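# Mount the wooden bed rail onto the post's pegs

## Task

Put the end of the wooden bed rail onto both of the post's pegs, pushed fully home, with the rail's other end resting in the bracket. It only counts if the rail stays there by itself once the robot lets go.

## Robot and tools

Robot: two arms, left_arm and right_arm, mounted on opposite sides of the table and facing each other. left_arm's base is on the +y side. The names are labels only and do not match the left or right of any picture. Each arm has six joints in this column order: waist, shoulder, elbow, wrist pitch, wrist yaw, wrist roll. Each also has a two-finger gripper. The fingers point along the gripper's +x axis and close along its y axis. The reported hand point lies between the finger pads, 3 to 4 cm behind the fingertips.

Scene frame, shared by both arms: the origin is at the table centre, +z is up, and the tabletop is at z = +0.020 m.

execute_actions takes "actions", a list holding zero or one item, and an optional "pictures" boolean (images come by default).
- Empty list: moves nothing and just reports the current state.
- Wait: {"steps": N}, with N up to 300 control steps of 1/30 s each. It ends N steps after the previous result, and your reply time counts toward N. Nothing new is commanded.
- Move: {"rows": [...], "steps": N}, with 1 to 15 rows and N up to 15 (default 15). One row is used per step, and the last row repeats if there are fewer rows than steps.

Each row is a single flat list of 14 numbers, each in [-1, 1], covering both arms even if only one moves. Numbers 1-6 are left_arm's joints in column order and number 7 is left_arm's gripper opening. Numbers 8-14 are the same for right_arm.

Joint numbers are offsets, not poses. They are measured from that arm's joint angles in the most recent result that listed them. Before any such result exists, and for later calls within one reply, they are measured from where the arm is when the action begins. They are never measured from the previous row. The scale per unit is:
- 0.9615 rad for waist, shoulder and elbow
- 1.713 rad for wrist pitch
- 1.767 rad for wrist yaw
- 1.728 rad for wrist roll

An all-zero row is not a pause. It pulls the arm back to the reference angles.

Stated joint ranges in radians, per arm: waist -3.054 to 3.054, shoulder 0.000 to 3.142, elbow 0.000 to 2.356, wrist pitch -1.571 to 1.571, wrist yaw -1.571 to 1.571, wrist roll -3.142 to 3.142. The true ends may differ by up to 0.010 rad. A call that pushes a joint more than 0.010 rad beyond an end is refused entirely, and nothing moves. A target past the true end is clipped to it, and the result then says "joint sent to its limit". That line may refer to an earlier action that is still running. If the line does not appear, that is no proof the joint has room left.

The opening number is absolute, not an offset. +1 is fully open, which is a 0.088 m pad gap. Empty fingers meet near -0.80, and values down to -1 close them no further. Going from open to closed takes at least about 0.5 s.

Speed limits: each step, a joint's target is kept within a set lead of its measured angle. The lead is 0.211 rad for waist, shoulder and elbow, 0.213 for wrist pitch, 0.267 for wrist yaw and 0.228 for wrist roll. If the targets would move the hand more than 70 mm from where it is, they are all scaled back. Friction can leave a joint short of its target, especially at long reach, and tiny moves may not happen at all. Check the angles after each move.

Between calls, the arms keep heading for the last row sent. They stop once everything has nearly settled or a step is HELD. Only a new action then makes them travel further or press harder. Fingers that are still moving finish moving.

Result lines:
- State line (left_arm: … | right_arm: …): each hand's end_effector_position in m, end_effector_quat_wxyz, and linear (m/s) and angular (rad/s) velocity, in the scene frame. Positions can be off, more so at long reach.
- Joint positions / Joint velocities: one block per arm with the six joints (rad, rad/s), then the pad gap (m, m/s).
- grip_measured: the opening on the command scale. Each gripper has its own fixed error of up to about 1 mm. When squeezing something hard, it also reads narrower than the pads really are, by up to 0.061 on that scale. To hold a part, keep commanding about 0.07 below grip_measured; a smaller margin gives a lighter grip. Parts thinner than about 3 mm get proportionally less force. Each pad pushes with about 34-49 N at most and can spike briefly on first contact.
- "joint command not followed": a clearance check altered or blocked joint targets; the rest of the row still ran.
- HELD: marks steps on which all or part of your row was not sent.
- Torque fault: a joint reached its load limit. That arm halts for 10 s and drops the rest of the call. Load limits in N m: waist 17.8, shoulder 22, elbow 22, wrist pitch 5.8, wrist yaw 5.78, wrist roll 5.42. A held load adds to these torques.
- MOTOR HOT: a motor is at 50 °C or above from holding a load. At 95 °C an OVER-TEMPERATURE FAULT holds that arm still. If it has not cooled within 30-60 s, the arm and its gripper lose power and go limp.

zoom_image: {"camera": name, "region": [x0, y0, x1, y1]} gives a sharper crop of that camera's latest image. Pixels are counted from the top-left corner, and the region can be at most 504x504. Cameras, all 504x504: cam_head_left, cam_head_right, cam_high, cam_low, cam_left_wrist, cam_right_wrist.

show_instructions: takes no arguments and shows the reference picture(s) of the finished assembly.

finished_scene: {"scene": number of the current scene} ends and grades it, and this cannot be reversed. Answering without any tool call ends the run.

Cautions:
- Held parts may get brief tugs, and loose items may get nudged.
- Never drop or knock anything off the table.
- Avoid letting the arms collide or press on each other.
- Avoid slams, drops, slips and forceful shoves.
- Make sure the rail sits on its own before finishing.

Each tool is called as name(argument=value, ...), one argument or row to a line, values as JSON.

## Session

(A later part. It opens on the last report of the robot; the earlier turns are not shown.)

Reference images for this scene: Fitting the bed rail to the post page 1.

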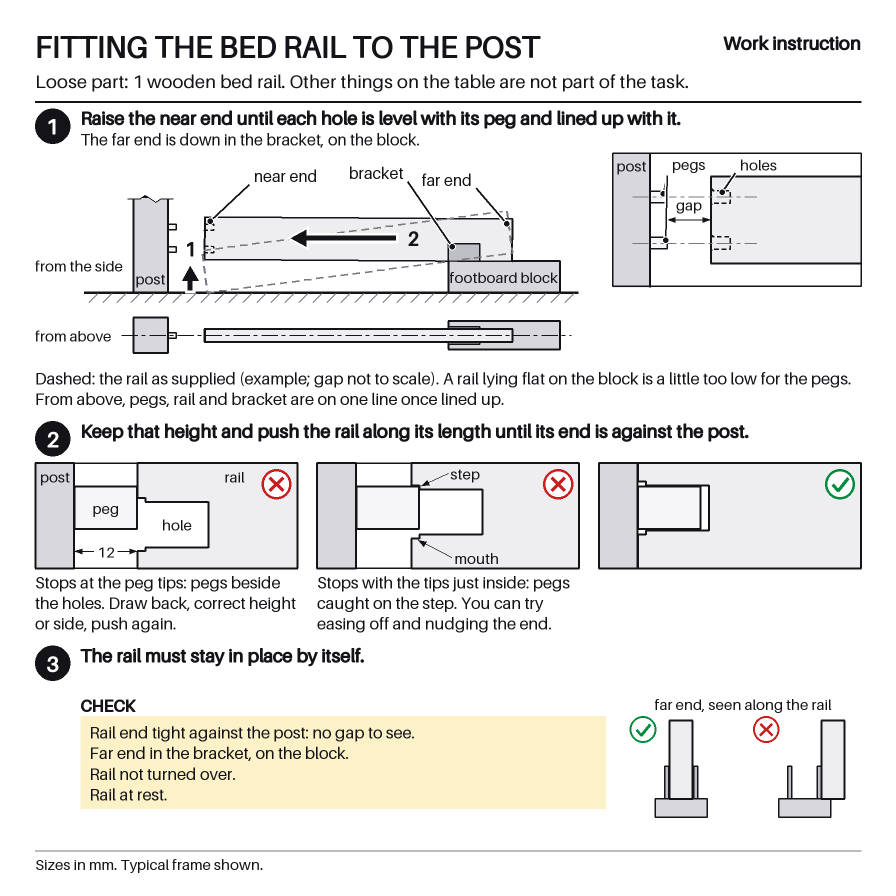

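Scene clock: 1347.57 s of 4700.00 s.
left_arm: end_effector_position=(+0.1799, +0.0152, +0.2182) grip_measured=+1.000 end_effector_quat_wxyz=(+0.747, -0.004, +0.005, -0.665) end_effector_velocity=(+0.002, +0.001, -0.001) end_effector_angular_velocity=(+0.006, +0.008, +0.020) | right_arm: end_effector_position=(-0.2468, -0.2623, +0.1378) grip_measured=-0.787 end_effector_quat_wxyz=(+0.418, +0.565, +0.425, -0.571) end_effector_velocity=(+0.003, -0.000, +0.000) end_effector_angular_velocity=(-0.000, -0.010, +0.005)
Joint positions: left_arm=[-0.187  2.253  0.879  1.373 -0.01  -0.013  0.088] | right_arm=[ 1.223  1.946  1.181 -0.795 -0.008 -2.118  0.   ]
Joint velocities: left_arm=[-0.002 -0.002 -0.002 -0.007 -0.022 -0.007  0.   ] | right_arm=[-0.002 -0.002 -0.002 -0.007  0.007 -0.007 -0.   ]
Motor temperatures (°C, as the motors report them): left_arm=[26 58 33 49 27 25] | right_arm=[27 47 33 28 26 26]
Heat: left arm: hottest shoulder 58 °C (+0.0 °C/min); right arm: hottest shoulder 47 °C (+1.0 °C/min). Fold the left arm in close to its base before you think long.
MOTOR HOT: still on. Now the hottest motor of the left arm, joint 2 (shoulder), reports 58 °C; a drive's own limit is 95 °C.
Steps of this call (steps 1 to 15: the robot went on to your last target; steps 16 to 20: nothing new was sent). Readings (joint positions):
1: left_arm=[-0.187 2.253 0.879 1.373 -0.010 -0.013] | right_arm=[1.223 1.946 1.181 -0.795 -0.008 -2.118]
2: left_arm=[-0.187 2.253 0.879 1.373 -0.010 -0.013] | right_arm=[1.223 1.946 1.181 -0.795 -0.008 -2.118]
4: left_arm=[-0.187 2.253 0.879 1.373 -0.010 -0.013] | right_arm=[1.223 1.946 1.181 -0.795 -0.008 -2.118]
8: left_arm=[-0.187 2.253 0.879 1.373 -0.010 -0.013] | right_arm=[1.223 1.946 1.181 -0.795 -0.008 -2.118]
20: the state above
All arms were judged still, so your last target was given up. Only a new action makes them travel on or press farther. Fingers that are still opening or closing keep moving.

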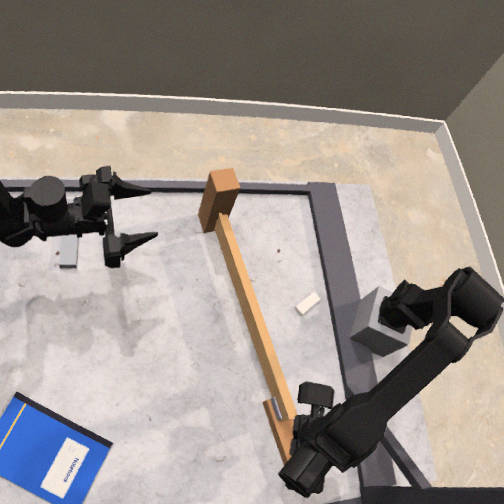

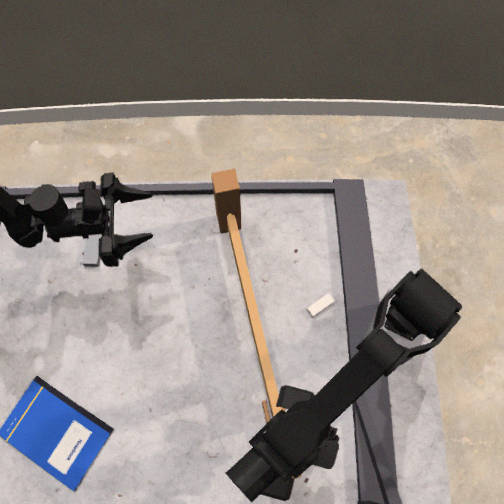

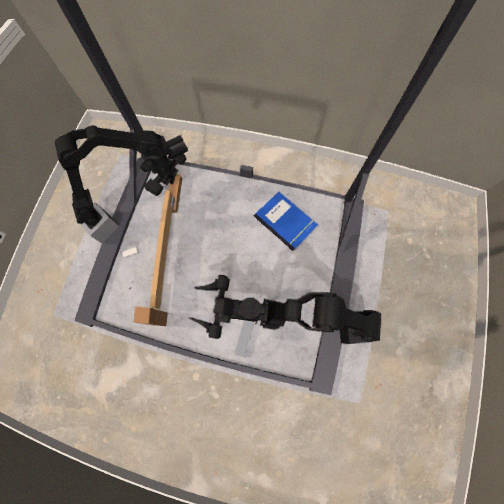

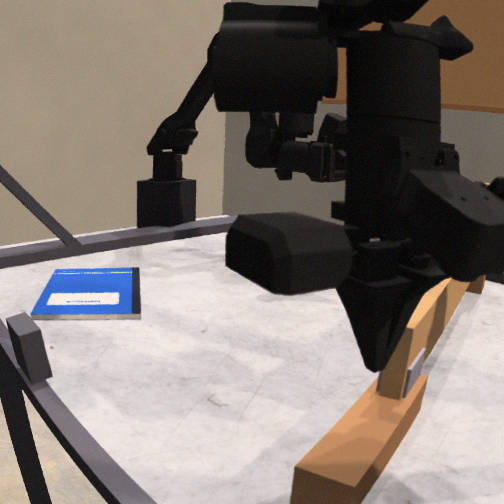

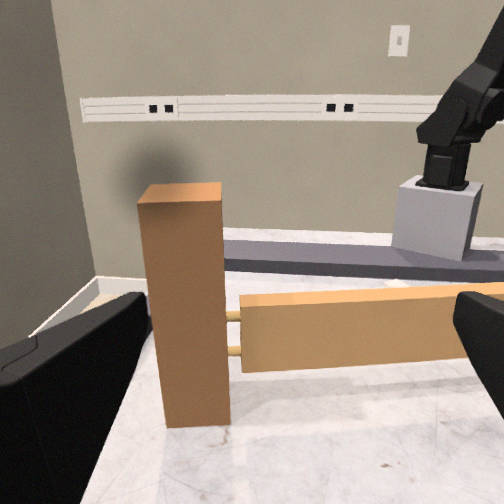

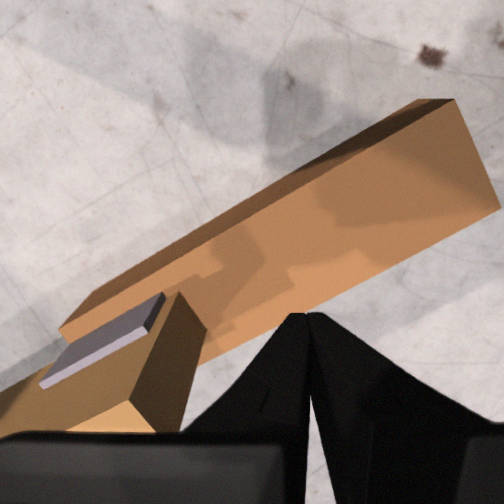

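execute_actions(
  actions=[
    {"rows": [[0,0,0,0,0,0,1, -0.04,0,-0.095,0.047,0,0,-1]], "steps": 15},
  ],
  pictures=false,
)

execute_actions(
  actions=[
    {"steps": 15},
  ],
)

Scene clock: 1350.83 s of 4700.00 s.
left_arm: end_effector_position=(+0.1799, +0.0152, +0.2182) grip_measured=+1.000 end_effector_quat_wxyz=(+0.747, -0.004, +0.005, -0.665) end_effector_velocity=(-0.000, -0.001, +0.000) end_effector_angular_velocity=(+0.002, +0.008, +0.005) | right_arm: end_effector_position=(-0.2303, -0.2629, +0.1214) grip_measured=-0.787 end_effector_quat_wxyz=(+0.408, +0.572, +0.414, -0.578) end_effector_velocity=(+0.003, -0.000, +0.000) end_effector_angular_velocity=(-0.001, -0.010, +0.005)
Joint positions: left_arm=[-0.187  2.253  0.879  1.373 -0.01  -0.013  0.088] | right_arm=[ 1.186  1.945  1.101 -0.718 -0.008 -2.118  0.   ]
Joint velocities: left_arm=[-0.002 -0.002  0.002 -0.007 -0.007 -0.007  0.   ] | right_arm=[-0.002 -0.002 -0.002 -0.007  0.007 -0.007 -0.   ]
Motor temperatures (°C, as the motors report them): left_arm=[26 58 33 49 27 25] | right_arm=[27 47 33 28 26 26]
Heat: left arm: hottest shoulder 58 °C (+0.0 °C/min); right arm: hottest shoulder 47 °C (+1.0 °C/min). Fold the left arm in close to its base before you think long.
MOTOR HOT: still on. Now the hottest motor of the left arm, joint 2 (shoulder), reports 58 °C; a drive's own limit is 95 °C.
Steps of this call (steps 1 to 83: nothing new was sent; steps 84 to 98: all 15 steps of this action). Readings (joint positions):
84: left_arm=[-0.187 2.253 0.879 1.373 -0.010 -0.013] | right_arm=[1.220 1.946 1.165 -0.769 -0.008 -2.118]
85: left_arm=[-0.187 2.253 0.879 1.373 -0.010 -0.013] | right_arm=[1.213 1.945 1.150 -0.751 -0.008 -2.118]
87: left_arm=[-0.187 2.253 0.879 1.373 -0.010 -0.013] | right_arm=[1.197 1.945 1.122 -0.738 -0.008 -2.118]
91: left_arm=[-0.187 2.253 0.879 1.373 -0.010 -0.013] | right_arm=[1.186 1.945 1.103 -0.721 -0.008 -2.118]
98: the state above

Scene clock: 1351.33 s of 4700.00 s.
left_arm: end_effector_position=(+0.1799, +0.0152, +0.2182) grip_measured=+1.000 end_effector_quat_wxyz=(+0.747, -0.004, +0.005, -0.665) end_effector_velocity=(+0.002, +0.001, -0.001) end_effector_angular_velocity=(+0.006, +0.008, +0.010) | right_arm: end_effector_position=(-0.2303, -0.2629, +0.1213) grip_measured=-0.787 end_effector_quat_wxyz=(+0.408, +0.572, +0.414, -0.578) end_effector_velocity=(+0.004, -0.006, -0.001) end_effector_angular_velocity=(-0.025, -0.012, +0.005)
Joint positions: left_arm=[-0.187  2.253  0.879  1.373 -0.01  -0.013  0.088] | right_arm=[ 1.186  1.945  1.101 -0.717 -0.008 -2.118  0.   ]
Joint velocities: left_arm=[ 0.002 -0.002 -0.002 -0.007 -0.007 -0.007  0.   ] | right_arm=[-0.002 -0.002 -0.007 -0.022 -0.007 -0.007 -0.   ]
Motor temperatures (°C, as the motors report them): left_arm=[26 58 33 49 27 25] | right_arm=[27 47 33 28 26 26]
Heat: left arm: hottest shoulder 58 °C (+0.0 °C/min); right arm: hottest shoulder 47 °C (+1.0 °C/min). Fold the left arm in close to its base before you think long.
MOTOR HOT: still on. Now the hottest motor of the left arm, joint 2 (shoulder), reports 58 °C; a drive's own limit is 95 °C.
Steps of this call (steps 1 to 15: the robot went on to your last target). Readings (joint positions):
1: left_arm=[-0.187 2.253 0.879 1.373 -0.010 -0.013] | right_arm=[1.186 1.945 1.101 -0.717 -0.008 -2.118]
2: left_arm=[-0.187 2.253 0.879 1.373 -0.010 -0.013] | right_arm=[1.186 1.945 1.101 -0.717 -0.008 -2.118]
4: left_arm=[-0.187 2.253 0.879 1.373 -0.010 -0.013] | right_arm=[1.186 1.945 1.101 -0.717 -0.008 -2.118]
8: left_arm=[-0.187 2.253 0.879 1.373 -0.010 -0.013] | right_arm=[1.186 1.945 1.101 -0.717 -0.008 -2.118]
15: the state above
All arms were judged still, so your last target was given up. Only a new action makes them travel on or press farther. Fingers that are still opening or closing keep moving.

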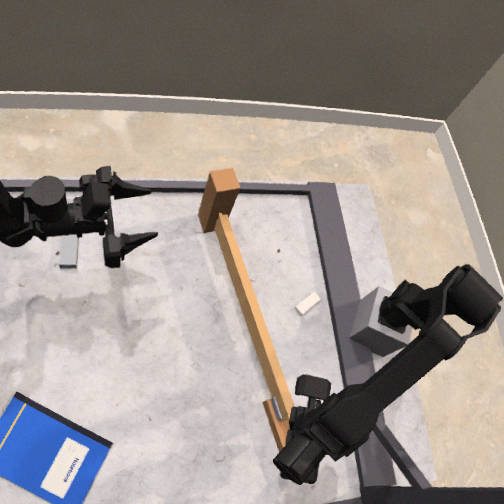

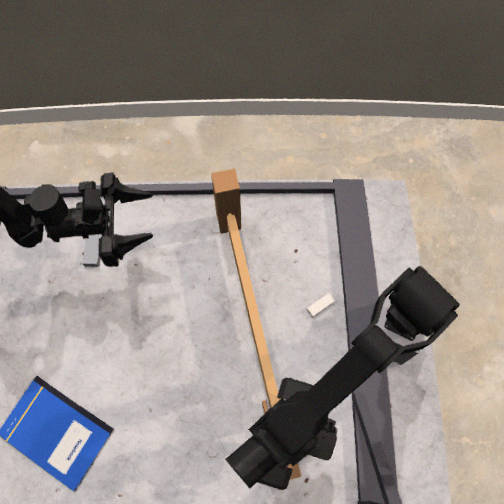

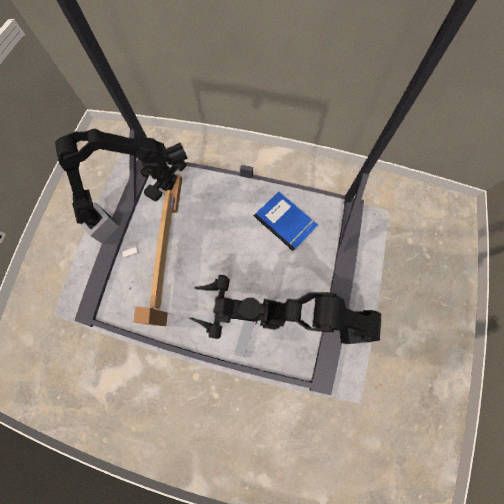

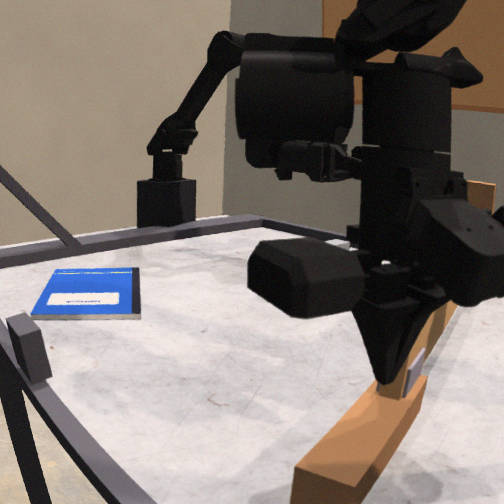

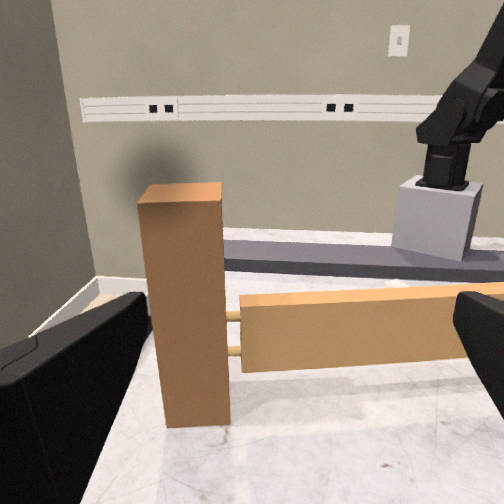

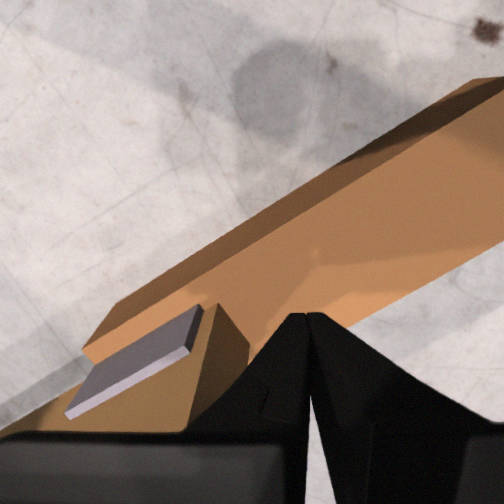

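execute_actions(
  actions=[
    {"rows": [[0,0,0,0,0,0,1, -0.04,-0.04,-0.04,0.005,0,0,-1]], "steps": 15},
  ],
  pictures=false,
)

execute_actions(
  actions=[
    {"steps": 15},
  ],
)

Scene clock: 1355.20 s of 4700.00 s.
left_arm: end_effector_position=(+0.1799, +0.0152, +0.2182) grip_measured=+1.000 end_effector_quat_wxyz=(+0.747, -0.004, +0.005, -0.665) end_effector_velocity=(+0.002, +0.001, +0.001) end_effector_angular_velocity=(-0.000, +0.022, +0.010) | right_arm: end_effector_position=(-0.2245, -0.2613, +0.1246) grip_measured=-0.787 end_effector_quat_wxyz=(+0.396, +0.572, +0.413, -0.587) end_effector_velocity=(+0.002, -0.003, +0.001) end_effector_angular_velocity=(-0.010, +0.001, +0.020)
Joint positions: left_arm=[-0.187  2.253  0.879  1.373 -0.01  -0.013  0.088] | right_arm=[ 1.164  1.919  1.079 -0.706 -0.019 -2.118  0.   ]
Joint velocities: left_arm=[ 0.002 -0.007 -0.002 -0.007 -0.007 -0.022  0.   ] | right_arm=[-0.002 -0.007 -0.007 -0.007 -0.007 -0.022 -0.   ]
Motor temperatures (°C, as the motors report them): left_arm=[26 58 33 49 27 25] | right_arm=[27 47 33 28 26 26]
Heat: left arm: hottest shoulder 58 °C (+0.0 °C/min); right arm: hottest shoulder 47 °C (+1.0 °C/min). Fold the left arm in close to its base before you think long.
MOTOR HOT: still on. Now the hottest motor of the left arm, joint 2 (shoulder), reports 58 °C; a drive's own limit is 95 °C.
Steps of this call (steps 1 to 90: nothing new was sent; then 0.37 s passed at rest; steps 91 to 105: all 15 steps of this action). Readings (joint positions):
91: left_arm=[-0.187 2.253 0.879 1.373 -0.010 -0.013] | right_arm=[1.183 1.941 1.095 -0.712 -0.008 -2.118]
92: left_arm=[-0.187 2.253 0.879 1.373 -0.010 -0.013] | right_arm=[1.176 1.936 1.089 -0.711 -0.008 -2.118]
94: left_arm=[-0.187 2.253 0.879 1.373 -0.010 -0.013] | right_arm=[1.167 1.928 1.083 -0.707 -0.019 -2.118]
98: left_arm=[-0.187 2.253 0.879 1.373 -0.010 -0.013] | right_arm=[1.164 1.919 1.080 -0.706 -0.019 -2.118]
105: the state above

Scene clock: 1355.70 s of 4700.00 s.
left_arm: end_effector_position=(+0.1799, +0.0152, +0.2182) grip_measured=+1.000 end_effector_quat_wxyz=(+0.747, -0.004, +0.005, -0.665) end_effector_velocity=(-0.000, +0.002, -0.003) end_effector_angular_velocity=(+0.011, +0.009, +0.005) | right_arm: end_effector_position=(-0.2246, -0.2613, +0.1246) grip_measured=-0.787 end_effector_quat_wxyz=(+0.396, +0.572, +0.413, -0.587) end_effector_velocity=(-0.002, +0.002, +0.001) end_effector_angular_velocity=(+0.006, +0.013, +0.020)
Joint positions: left_arm=[-0.187  2.253  0.879  1.373 -0.01  -0.013  0.088] | right_arm=[ 1.164  1.919  1.079 -0.705 -0.019 -2.118  0.   ]
Joint velocities: left_arm=[-0.002 -0.002 -0.007 -0.007 -0.007 -0.007  0.   ] | right_arm=[-0.002 -0.002  0.002  0.007 -0.007 -0.022 -0.   ]
Motor temperatures (°C, as the motors report them): left_arm=[26 58 33 49 27 25] | right_arm=[27 47 33 28 26 26]
Heat: left arm: hottest shoulder 58 °C (+0.0 °C/min); right arm: hottest shoulder 47 °C (+0.0 °C/min). Fold the left arm in close to its base before you think long.
MOTOR HOT: still on. Now the hottest motor of the left arm, joint 2 (shoulder), reports 58 °C; a drive's own limit is 95 °C.
Steps of this call (steps 1 to 15: the robot went on to your last target). Readings (joint positions):
1: left_arm=[-0.187 2.253 0.879 1.373 -0.010 -0.013] | right_arm=[1.164 1.919 1.079 -0.706 -0.019 -2.118]
2: left_arm=[-0.187 2.253 0.879 1.373 -0.010 -0.013] | right_arm=[1.164 1.919 1.079 -0.706 -0.019 -2.118]
4: left_arm=[-0.187 2.253 0.879 1.373 -0.010 -0.013] | right_arm=[1.164 1.919 1.079 -0.705 -0.019 -2.118]
8: left_arm=[-0.187 2.253 0.879 1.373 -0.010 -0.013] | right_arm=[1.164 1.919 1.079 -0.705 -0.019 -2.118]
15: the state above
All arms were judged still, so your last target was given up. Only a new action makes them travel on or press farther. Fingers that are still opening or closing keep moving.

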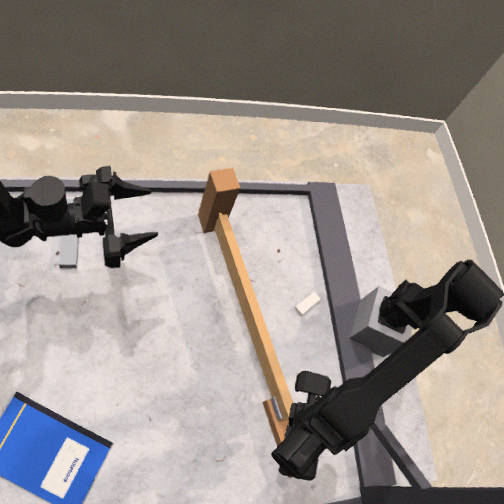

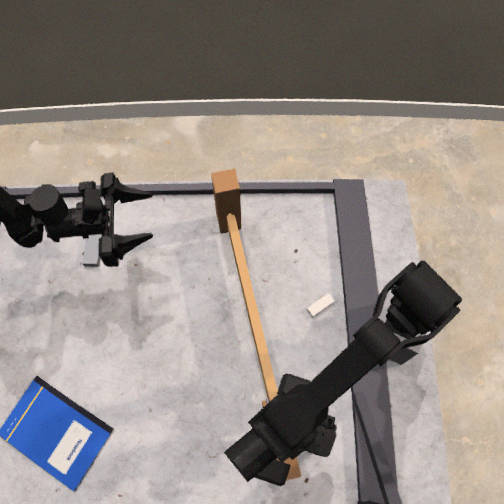

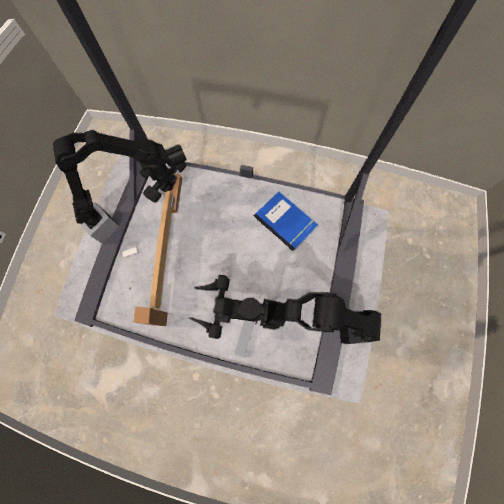

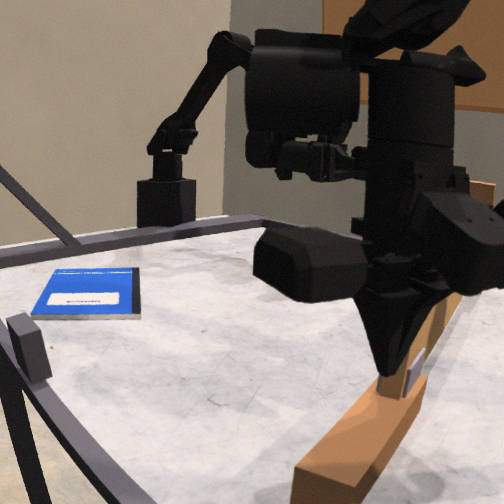

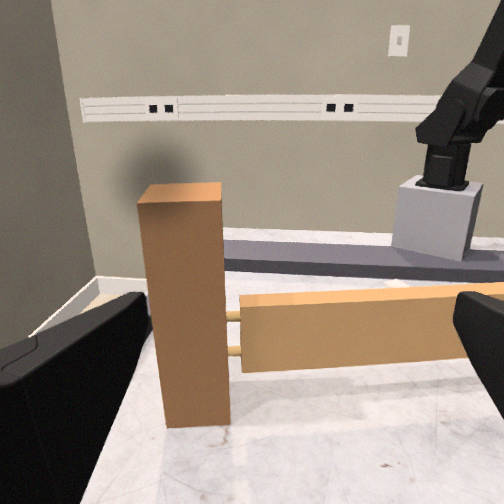

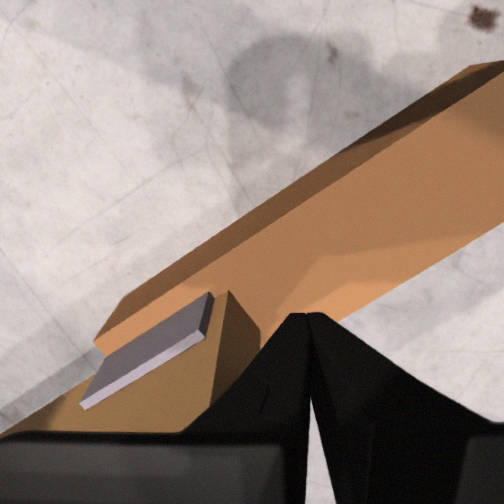

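execute_actions(
  actions=[
    {"rows": [[0.1,0.3,0.6,-0.3,0,0,-1, 0,0,0,0,0,0,-1]], "steps": 15},
  ],
  pictures=false,
)

execute_actions(
  actions=[
    {"steps": 40},
  ],
  pictures=false,
)

Scene clock: 1367.10 s of 4700.00 s.
left_arm: end_effector_position=(+0.2515, -0.0815, +0.1616) grip_measured=-0.726 end_effector_quat_wxyz=(+0.775, +0.059, +0.082, -0.624) end_effector_velocity=(-0.009, -0.031, +0.021) end_effector_angular_velocity=(+0.016, +0.009, -0.018) | right_arm: end_effector_position=(-0.2249, -0.2615, +0.1246) grip_measured=-0.787 end_effector_quat_wxyz=(+0.396, +0.572, +0.414, -0.587) end_effector_velocity=(+0.000, -0.003, -0.001) end_effector_angular_velocity=(-0.014, -0.002, -0.005)
Joint positions: left_arm=[-0.089  2.531  1.451  0.878 -0.009 -0.013  0.003] | right_arm=[ 1.165  1.919  1.079 -0.705 -0.021 -2.118  0.   ]
Joint velocities: left_arm=[-0.027  0.002  0.154 -0.168 -0.007 -0.007 -0.175] | right_arm=[ 0.002  0.002 -0.002 -0.007 -0.007  0.007 -0.   ]
Motor temperatures (°C, as the motors report them): left_arm=[26 59 33 49 27 25] | right_arm=[27 49 32 28 26 26]
Heat: left arm: hottest shoulder 59 °C (+1.0 °C/min); right arm: hottest shoulder 49 °C (+0.0 °C/min). Fold the left arm in close to its base before you think long.
MOTOR HOT: still on. Now the hottest motor of the left arm, joint 2 (shoulder), reports 59 °C; a drive's own limit is 95 °C.
Steps of this call (steps 1 to 90: nothing new was sent; then 7.90 s passed at rest; steps 91 to 105: all 15 steps of this action). Readings (joint positions):
91: left_arm=[-0.182 2.274 0.905 1.347 -0.007 -0.013] | right_arm=[1.165 1.919 1.079 -0.705 -0.020 -2.118]
92: left_arm=[-0.171 2.303 0.954 1.300 -0.007 -0.013] | right_arm=[1.165 1.919 1.079 -0.705 -0.020 -2.118]
94: left_arm=[-0.141 2.378 1.058 1.201 -0.007 -0.013] | right_arm=[1.165 1.919 1.079 -0.705 -0.020 -2.118]
98: left_arm=[-0.093 2.509 1.287 0.950 -0.009 -0.013] | right_arm=[1.165 1.919 1.079 -0.705 -0.021 -2.118]
105: the state above

Scene clock: 1368.43 s of 4700.00 s.
left_arm: end_effector_position=(+0.2506, -0.0815, +0.1588) grip_measured=-0.786 end_effector_quat_wxyz=(+0.774, +0.064, +0.088, -0.624) end_effector_velocity=(-0.001, +0.001, -0.001) end_effector_angular_velocity=(+0.006, +0.007, +0.006) | right_arm: end_effector_position=(-0.2249, -0.2615, +0.1246) grip_measured=-0.787 end_effector_quat_wxyz=(+0.396, +0.572, +0.414, -0.587) end_effector_velocity=(-0.000, -0.004, -0.001) end_effector_angular_velocity=(-0.023, +0.010, +0.005)
Joint positions: left_arm=[-0.09   2.531  1.453  0.86  -0.009 -0.013  0.   ] | right_arm=[ 1.165  1.919  1.079 -0.705 -0.021 -2.118  0.   ]
Joint velocities: left_arm=[-0.002 -0.002 -0.002 -0.007 -0.007 -0.007  0.   ] | right_arm=[-0.002  0.002 -0.002 -0.007 -0.022 -0.007 -0.   ]
Motor temperatures (°C, as the motors report them): left_arm=[26 59 33 49 27 25] | right_arm=[27 49 32 28 26 26]
Heat: left arm: hottest shoulder 59 °C (+1.0 °C/min); right arm: hottest shoulder 49 °C (+0.0 °C/min). Fold the left arm in close to its base before you think long.
MOTOR HOT: still on. Now the hottest motor of the left arm, joint 2 (shoulder), reports 59 °C; a drive's own limit is 95 °C.
Steps of this call (steps 1 to 30: the robot went on to your last target; steps 31 to 40: nothing new was sent). Readings (joint positions):
1: left_arm=[-0.089 2.531 1.453 0.872 -0.009 -0.013] | right_arm=[1.165 1.919 1.079 -0.705 -0.021 -2.118]
2: left_arm=[-0.090 2.531 1.453 0.867 -0.009 -0.013] | right_arm=[1.165 1.919 1.079 -0.705 -0.021 -2.118]
4: left_arm=[-0.090 2.531 1.453 0.860 -0.009 -0.013] | right_arm=[1.165 1.919 1.079 -0.705 -0.021 -2.118]
8: left_arm=[-0.090 2.531 1.453 0.861 -0.009 -0.013] | right_arm=[1.165 1.919 1.079 -0.705 -0.021 -2.118]
40: the state above
All arms were judged still, so your last target was given up. Only a new action makes them travel on or press farther. Fingers that are still opening or closing keep moving.

execute_actions(
  actions=[
    {"rows": [[-0.24,0,0,0,0,0,-1, 0,0,0,0,0,0,-1]], "steps": 15},
  ],
  pictures=false,
)

execute_actions(
  actions=[
    {"steps": 20},
  ],
)

Scene clock: 1372.10 s of 4700.00 s.
left_arm: end_effector_position=(+0.0985, -0.0941, +0.1588) grip_measured=-0.786 end_effector_quat_wxyz=(+0.690, +0.074, +0.080, -0.716) end_effector_velocity=(+0.123, -0.005, +0.002) end_effector_angular_velocity=(-0.007, +0.006, +0.207) | right_arm: end_effector_position=(-0.2251, -0.2615, +0.1246) grip_measured=-0.787 end_effector_quat_wxyz=(+0.396, +0.572, +0.414, -0.587) end_effector_velocity=(+0.003, -0.001, +0.000) end_effector_angular_velocity=(-0.001, -0.010, +0.005)
Joint positions: left_arm=[-0.337  2.531  1.453  0.86  -0.005 -0.013  0.   ] | right_arm=[ 1.165  1.919  1.079 -0.705 -0.021 -2.118  0.   ]
Joint velocities: left_arm=[ 0.198 -0.002 -0.002  0.007 -0.007 -0.007 -0.   ] | right_arm=[-0.002 -0.002 -0.002 -0.007  0.007 -0.007 -0.   ]
Motor temperatures (°C, as the motors report them): left_arm=[26 59 33 49 27 25] | right_arm=[27 49 32 28 26 26]
Heat: left arm: hottest shoulder 59 °C (+1.0 °C/min); right arm: hottest shoulder 49 °C (+0.0 °C/min). Fold the left arm in close to its base before you think long.
MOTOR HOT: still on. Now the hottest motor of the left arm, joint 2 (shoulder), reports 59 °C; a drive's own limit is 95 °C.
Steps of this call (steps 1 to 90: nothing new was sent; then 0.17 s passed at rest; steps 91 to 105: all 15 steps of this action). Readings (joint positions):
91: left_arm=[-0.097 2.531 1.453 0.860 -0.015 -0.013] | right_arm=[1.165 1.919 1.079 -0.705 -0.021 -2.118]
92: left_arm=[-0.112 2.531 1.453 0.860 -0.017 -0.013] | right_arm=[1.165 1.919 1.079 -0.705 -0.021 -2.118]
94: left_arm=[-0.163 2.531 1.453 0.860 -0.017 -0.013] | right_arm=[1.165 1.919 1.079 -0.705 -0.021 -2.118]
98: left_arm=[-0.294 2.531 1.453 0.860 -0.009 -0.013] | right_arm=[1.165 1.919 1.079 -0.705 -0.021 -2.118]
105: the state above

Scene clock: 1372.77 s of 4700.00 s.
left_arm: end_effector_position=(+0.1096, -0.0945, +0.1588) grip_measured=-0.786 end_effector_quat_wxyz=(+0.697, +0.074, +0.080, -0.709) end_effector_velocity=(+0.002, +0.001, -0.004) end_effector_angular_velocity=(+0.022, +0.002, +0.021) | right_arm: end_effector_position=(-0.2251, -0.2615, +0.1246) grip_measured=-0.787 end_effector_quat_wxyz=(+0.396, +0.572, +0.414, -0.587) end_effector_velocity=(+0.006, -0.004, -0.001) end_effector_angular_velocity=(-0.016, -0.023, +0.005)
Joint positions: left_arm=[-0.319  2.531  1.453  0.86  -0.007 -0.013  0.   ] | right_arm=[ 1.165  1.919  1.079 -0.705 -0.021 -2.118  0.   ]
Joint velocities: left_arm=[-0.002 -0.002 -0.002 -0.022 -0.022 -0.007 -0.   ] | right_arm=[-0.002 -0.002 -0.007 -0.022  0.007 -0.007 -0.   ]
Motor temperatures (°C, as the motors report them): left_arm=[26 60 33 49 27 25] | right_arm=[27 49 32 28 26 26]
Heat: left arm: hottest shoulder 60 °C (+2.0 °C/min); right arm: hottest shoulder 49 °C (+0.0 °C/min). Fold the left arm in close to its base before you think long.
MOTOR HOT: still on. Now the hottest motor of the left arm, joint 2 (shoulder), reports 60 °C; a drive's own limit is 95 °C.
Steps of this call (steps 1 to 20: the robot went on to your last target). Readings (joint positions):
1: left_arm=[-0.330 2.531 1.453 0.860 -0.005 -0.013] | right_arm=[1.165 1.919 1.079 -0.705 -0.021 -2.118]
2: left_arm=[-0.324 2.531 1.453 0.860 -0.006 -0.013] | right_arm=[1.165 1.919 1.079 -0.705 -0.021 -2.118]
4: left_arm=[-0.317 2.531 1.453 0.860 -0.007 -0.013] | right_arm=[1.165 1.919 1.079 -0.705 -0.021 -2.118]
8: left_arm=[-0.317 2.531 1.453 0.860 -0.007 -0.013] | right_arm=[1.165 1.919 1.079 -0.705 -0.021 -2.118]
20: the state above

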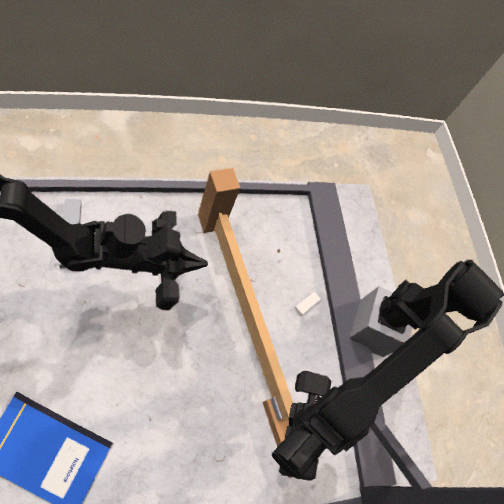

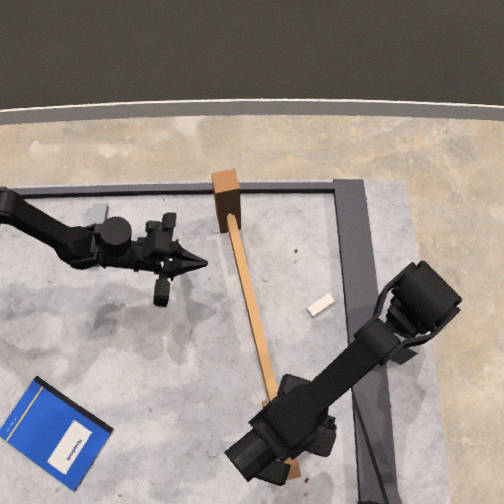

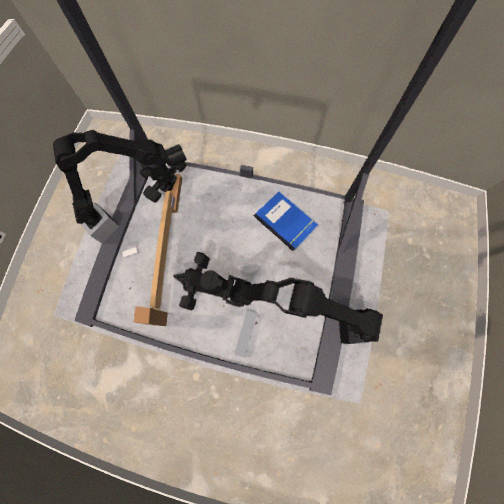

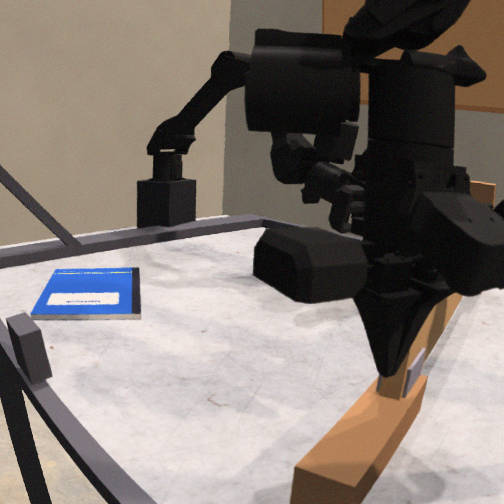

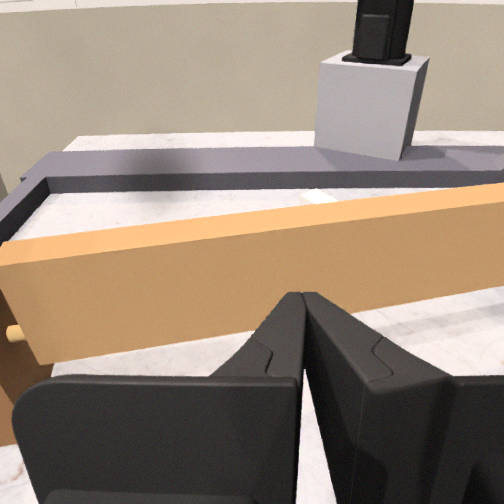

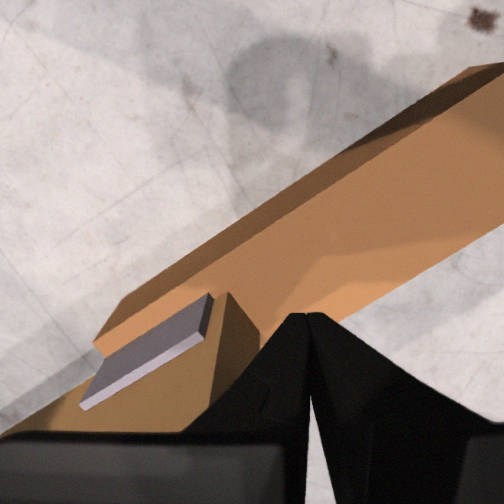

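execute_actions(
  actions=[
    {"rows": [[0,0.2,0,0.11,0,0,-1, 0,0,0,0,0,0,-1]], "steps": 15},
  ],
  pictures=false,
)

execute_actions(
  actions=[
    {"steps": 25},
  ],
)

Scene clock: 1375.73 s of 4700.00 s.
left_arm: end_effector_position=(+0.1099, -0.0818, +0.0904) grip_measured=-0.786 end_effector_quat_wxyz=(+0.697, +0.071, +0.078, -0.709) end_effector_velocity=(-0.006, +0.001, -0.004) end_effector_angular_velocity=(+0.012, +0.008, -0.013) | right_arm: end_effector_position=(-0.2251, -0.2615, +0.1246) grip_measured=-0.787 end_effector_quat_wxyz=(+0.396, +0.572, +0.414, -0.587) end_effector_velocity=(+0.004, -0.003, +0.002) end_effector_angular_velocity=(-0.018, -0.005, +0.000)
Joint positions: left_arm=[-0.319  2.715  1.454  1.05  -0.007 -0.013  0.   ] | right_arm=[ 1.165  1.919  1.079 -0.705 -0.021 -2.118  0.   ]
Joint velocities: left_arm=[-0.007  0.002 -0.002 -0.007  0.007 -0.007 -0.   ] | right_arm=[-0.007 -0.007 -0.002 -0.022 -0.007 -0.007 -0.   ]
Motor temperatures (°C, as the motors report them): left_arm=[26 60 34 49 27 25] | right_arm=[27 48 32 28 26 26]
Heat: left arm: hottest shoulder 60 °C (+2.1 °C/min); right arm: hottest shoulder 48 °C (-1.0 °C/min). Fold the left arm in close to its base before you think long.
MOTOR HOT: still on. Now the hottest motor of the left arm, joint 2 (shoulder), reports 60 °C; a drive's own limit is 95 °C.
Steps of this call (steps 1 to 15: the robot went on to your last target; steps 16 to 74: nothing new was sent; steps 75 to 89: all 15 steps of this action). Readings (joint positions):
75: left_arm=[-0.319 2.558 1.454 0.916 -0.007 -0.013] | right_arm=[1.165 1.919 1.079 -0.705 -0.021 -2.118]
76: left_arm=[-0.319 2.586 1.464 0.968 -0.007 -0.013] | right_arm=[1.165 1.919 1.079 -0.705 -0.021 -2.118]
78: left_arm=[-0.319 2.632 1.468 1.005 -0.007 -0.013] | right_arm=[1.165 1.919 1.079 -0.705 -0.021 -2.118]
82: left_arm=[-0.319 2.706 1.454 1.026 -0.007 -0.013] | right_arm=[1.165 1.919 1.079 -0.705 -0.021 -2.118]
89: the state above

Scene clock: 1376.57 s of 4700.00 s.
left_arm: end_effector_position=(+0.1099, -0.0818, +0.0901) grip_measured=-0.786 end_effector_quat_wxyz=(+0.697, +0.072, +0.078, -0.709) end_effector_velocity=(+0.002, +0.003, -0.006) end_effector_angular_velocity=(+0.027, +0.002, +0.021) | right_arm: end_effector_position=(-0.2251, -0.2615, +0.1246) grip_measured=-0.787 end_effector_quat_wxyz=(+0.396, +0.572, +0.414, -0.587) end_effector_velocity=(+0.003, -0.004, +0.000) end_effector_angular_velocity=(-0.022, -0.008, +0.005)
Joint positions: left_arm=[-0.319  2.715  1.454  1.049 -0.007 -0.013  0.   ] | right_arm=[ 1.165  1.919  1.079 -0.705 -0.021 -2.118  0.   ]
Joint velocities: left_arm=[-0.002 -0.002 -0.007 -0.022 -0.022 -0.007 -0.   ] | right_arm=[-0.002 -0.002 -0.002 -0.022 -0.007 -0.007 -0.   ]
Motor temperatures (°C, as the motors report them): left_arm=[26 61 34 49 27 25] | right_arm=[27 48 32 28 26 26]
Heat: left arm: hottest shoulder 61 °C (+3.0 °C/min); right arm: hottest shoulder 48 °C (-1.0 °C/min). Fold the left arm in close to its base before you think long.
MOTOR HOT: still on. Now the hottest motor of the left arm, joint 2 (shoulder), reports 61 °C; a drive's own limit is 95 °C.
Steps of this call (steps 1 to 15: the robot went on to your last target; steps 16 to 25: nothing new was sent). Readings (joint positions):
1: left_arm=[-0.319 2.715 1.454 1.050 -0.007 -0.013] | right_arm=[1.165 1.919 1.079 -0.705 -0.021 -2.118]
2: left_arm=[-0.319 2.715 1.454 1.048 -0.007 -0.013] | right_arm=[1.165 1.919 1.079 -0.705 -0.021 -2.118]
4: left_arm=[-0.319 2.715 1.454 1.048 -0.007 -0.013] | right_arm=[1.165 1.919 1.079 -0.705 -0.021 -2.118]
8: left_arm=[-0.319 2.715 1.454 1.049 -0.007 -0.013] | right_arm=[1.165 1.919 1.079 -0.705 -0.021 -2.118]
25: the state above
All arms were judged still, so your last target was given up. Only a new action makes them travel on or press farther. Fingers that are still opening or closing keep moving.

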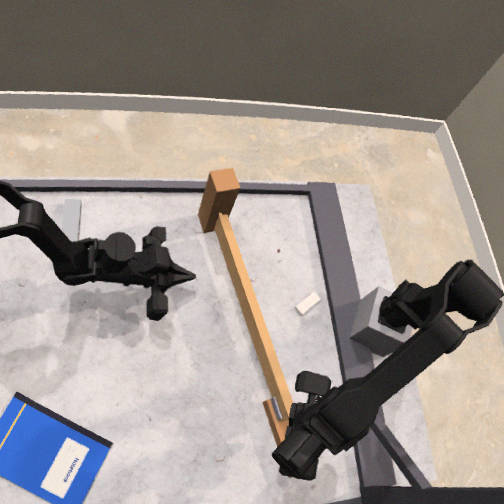

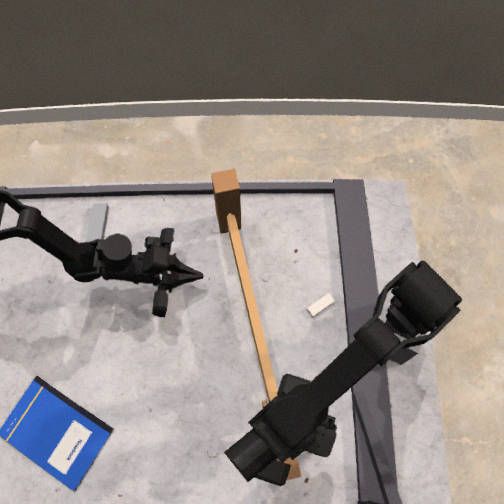

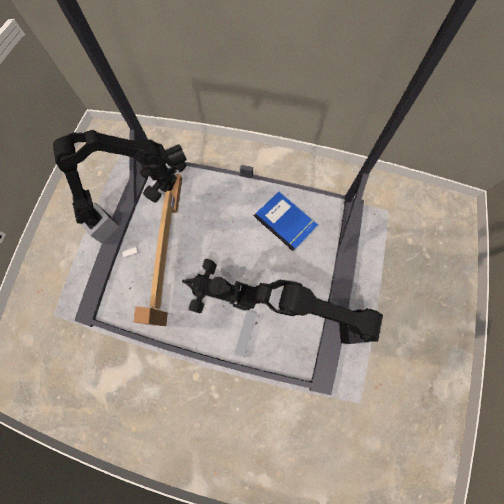

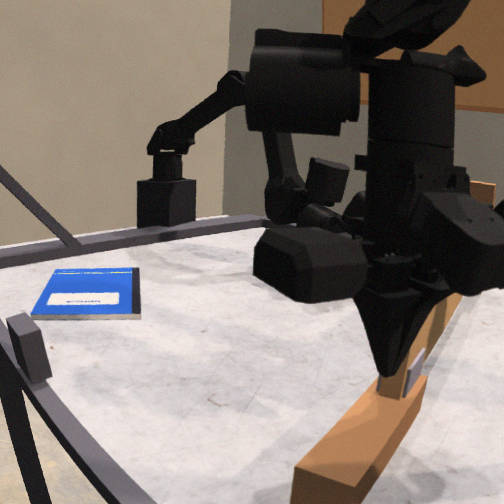

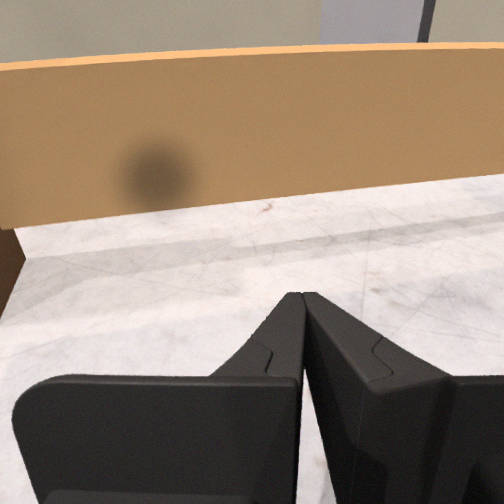

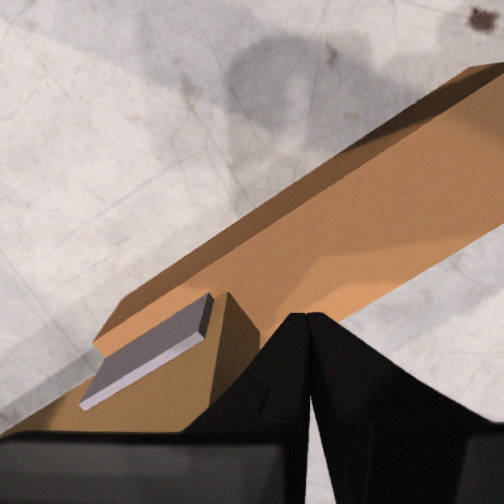

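execute_actions(
  actions=[
    {"rows": [[0,0.215,0.33,-0.065,0,0,-1, 0,0,0,0,0,0,-1]], "steps": 15},
  ],
  pictures=false,
)

execute_actions(
  actions=[
    {"steps": 25},
  ],
)

Scene clock: 1381.13 s of 4700.00 s.
left_arm: end_effector_position=(+0.1087, -0.1252, +0.0704) grip_measured=-0.786 end_effector_quat_wxyz=(+0.698, +0.064, +0.069, -0.710) end_effector_velocity=(+0.003, +0.004, -0.016) end_effector_angular_velocity=(+0.042, +0.005, +0.011) | right_arm: end_effector_position=(-0.2251, -0.2615, +0.1246) grip_measured=-0.787 end_effector_quat_wxyz=(+0.396, +0.572, +0.414, -0.587) end_effector_velocity=(+0.002, -0.001, +0.000) end_effector_angular_velocity=(-0.010, +0.001, +0.000)
Joint positions: left_arm=[-0.319  2.892  1.762  0.942 -0.007 -0.01   0.   ] | right_arm=[ 1.165  1.919  1.079 -0.705 -0.021 -2.118  0.   ]
Joint velocities: left_arm=[ 0.002  0.017 -0.002 -0.022 -0.007 -0.007 -0.   ] | right_arm=[-0.007 -0.002 -0.002 -0.007 -0.007 -0.007  0.   ]
Motor temperatures (°C, as the motors report them): left_arm=[26 61 34 49 27 25] | right_arm=[27 48 33 28 26 26]
Heat: left arm: hottest shoulder 61 °C (+3.0 °C/min); right arm: hottest shoulder 48 °C (-1.0 °C/min). Fold the left arm in close to its base before you think long.
MOTOR HOT: still on. Now the hottest motor of the left arm, joint 2 (shoulder), reports 61 °C; a drive's own limit is 95 °C.
Steps of this call (steps 1 to 90: nothing new was sent; then 1.07 s passed at rest; steps 91 to 105: all 15 steps of this action). Readings (joint positions):
91: left_arm=[-0.319 2.749 1.497 1.030 -0.007 -0.013] | right_arm=[1.165 1.919 1.079 -0.705 -0.021 -2.118]
92: left_arm=[-0.319 2.787 1.570 1.000 -0.007 -0.013] | right_arm=[1.165 1.919 1.079 -0.705 -0.021 -2.118]
94: left_arm=[-0.319 2.850 1.676 0.964 -0.007 -0.013] | right_arm=[1.165 1.919 1.079 -0.705 -0.021 -2.118]
98: left_arm=[-0.319 2.887 1.743 0.947 -0.007 -0.010] | right_arm=[1.165 1.919 1.079 -0.705 -0.021 -2.118]
105: the state above

Scene clock: 1381.97 s of 4700.00 s.
left_arm: end_effector_position=(+0.1087, -0.1247, +0.0682) grip_measured=-0.786 end_effector_quat_wxyz=(+0.698, +0.065, +0.070, -0.710) end_effector_velocity=(-0.000, +0.000, -0.001) end_effector_angular_velocity=(+0.008, +0.020, +0.009) | right_arm: end_effector_position=(-0.2251, -0.2615, +0.1246) grip_measured=-0.787 end_effector_quat_wxyz=(+0.396, +0.572, +0.414, -0.587) end_effector_velocity=(+0.003, -0.005, -0.001) end_effector_angular_velocity=(-0.026, -0.011, -0.010)
Joint positions: left_arm=[-0.319  2.895  1.762  0.941 -0.007 -0.01   0.   ] | right_arm=[ 1.165  1.919  1.079 -0.705 -0.021 -2.118  0.   ]
Joint velocities: left_arm=[-0.002 -0.002 -0.002 -0.007 -0.007 -0.022 -0.   ] | right_arm=[-0.002  0.002 -0.002 -0.022 -0.007  0.007 -0.   ]
Motor temperatures (°C, as the motors report them): left_arm=[26 61 34 49 27 25] | right_arm=[27 48 33 28 26 26]
Heat: left arm: hottest shoulder 61 °C (+3.0 °C/min); right arm: hottest shoulder 48 °C (-1.0 °C/min). Fold the left arm in close to its base before you think long.
MOTOR HOT: still on. Now the hottest motor of the left arm, joint 2 (shoulder), reports 61 °C; a drive's own limit is 95 °C.
Steps of this call (steps 1 to 15: the robot went on to your last target; steps 16 to 25: nothing new was sent). Readings (joint positions):
1: left_arm=[-0.319 2.893 1.762 0.941 -0.007 -0.010] | right_arm=[1.165 1.919 1.079 -0.705 -0.021 -2.118]
2: left_arm=[-0.319 2.893 1.762 0.941 -0.007 -0.010] | right_arm=[1.165 1.919 1.079 -0.705 -0.021 -2.118]
4: left_arm=[-0.319 2.895 1.762 0.941 -0.007 -0.010] | right_arm=[1.165 1.919 1.079 -0.705 -0.021 -2.118]
8: left_arm=[-0.319 2.895 1.762 0.941 -0.007 -0.010] | right_arm=[1.165 1.919 1.079 -0.705 -0.021 -2.118]
25: the state above
All arms were judged still, so your last target was given up. Only a new action makes them travel on or press farther. Fingers that are still opening or closing keep moving.

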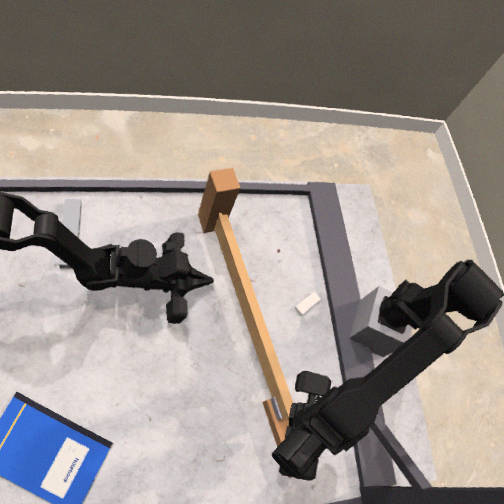

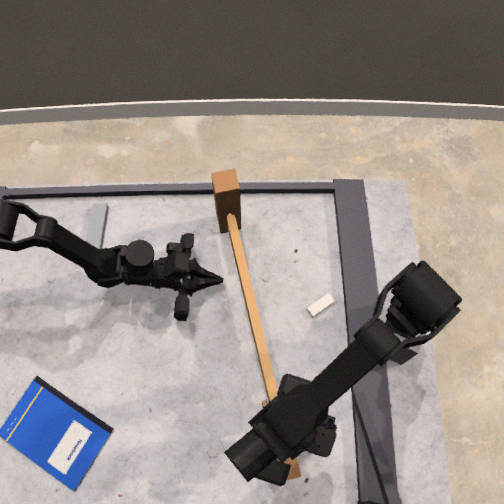

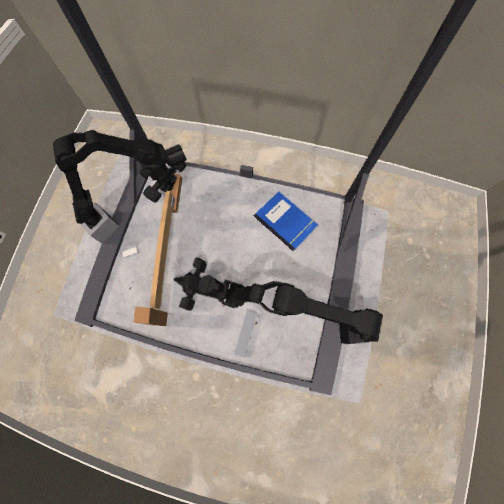

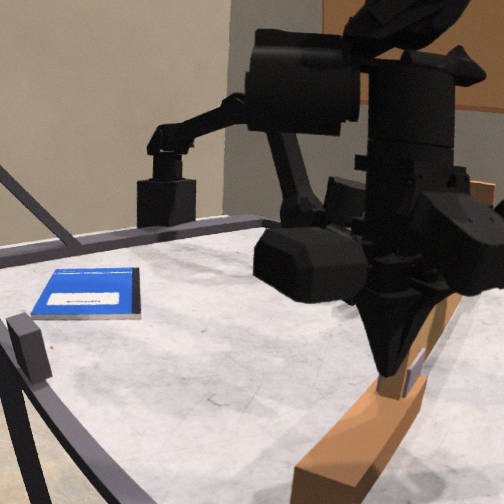

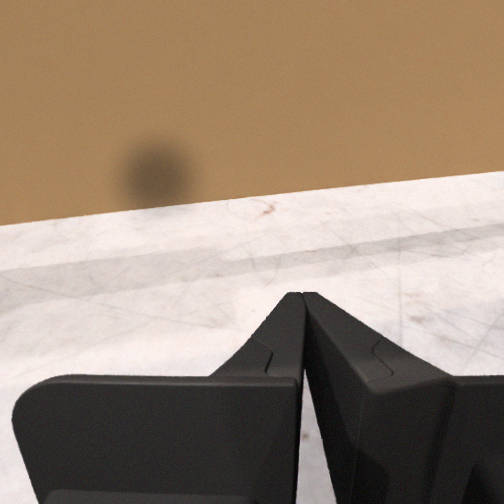

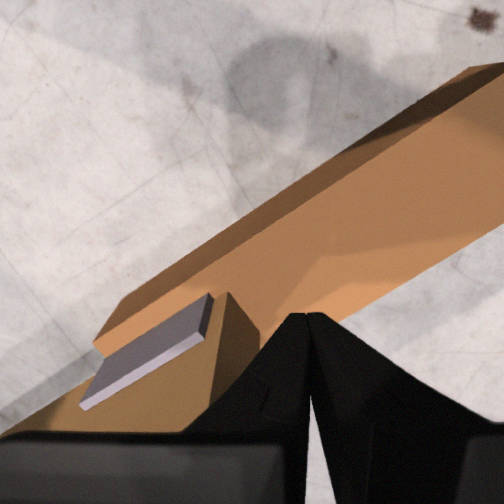

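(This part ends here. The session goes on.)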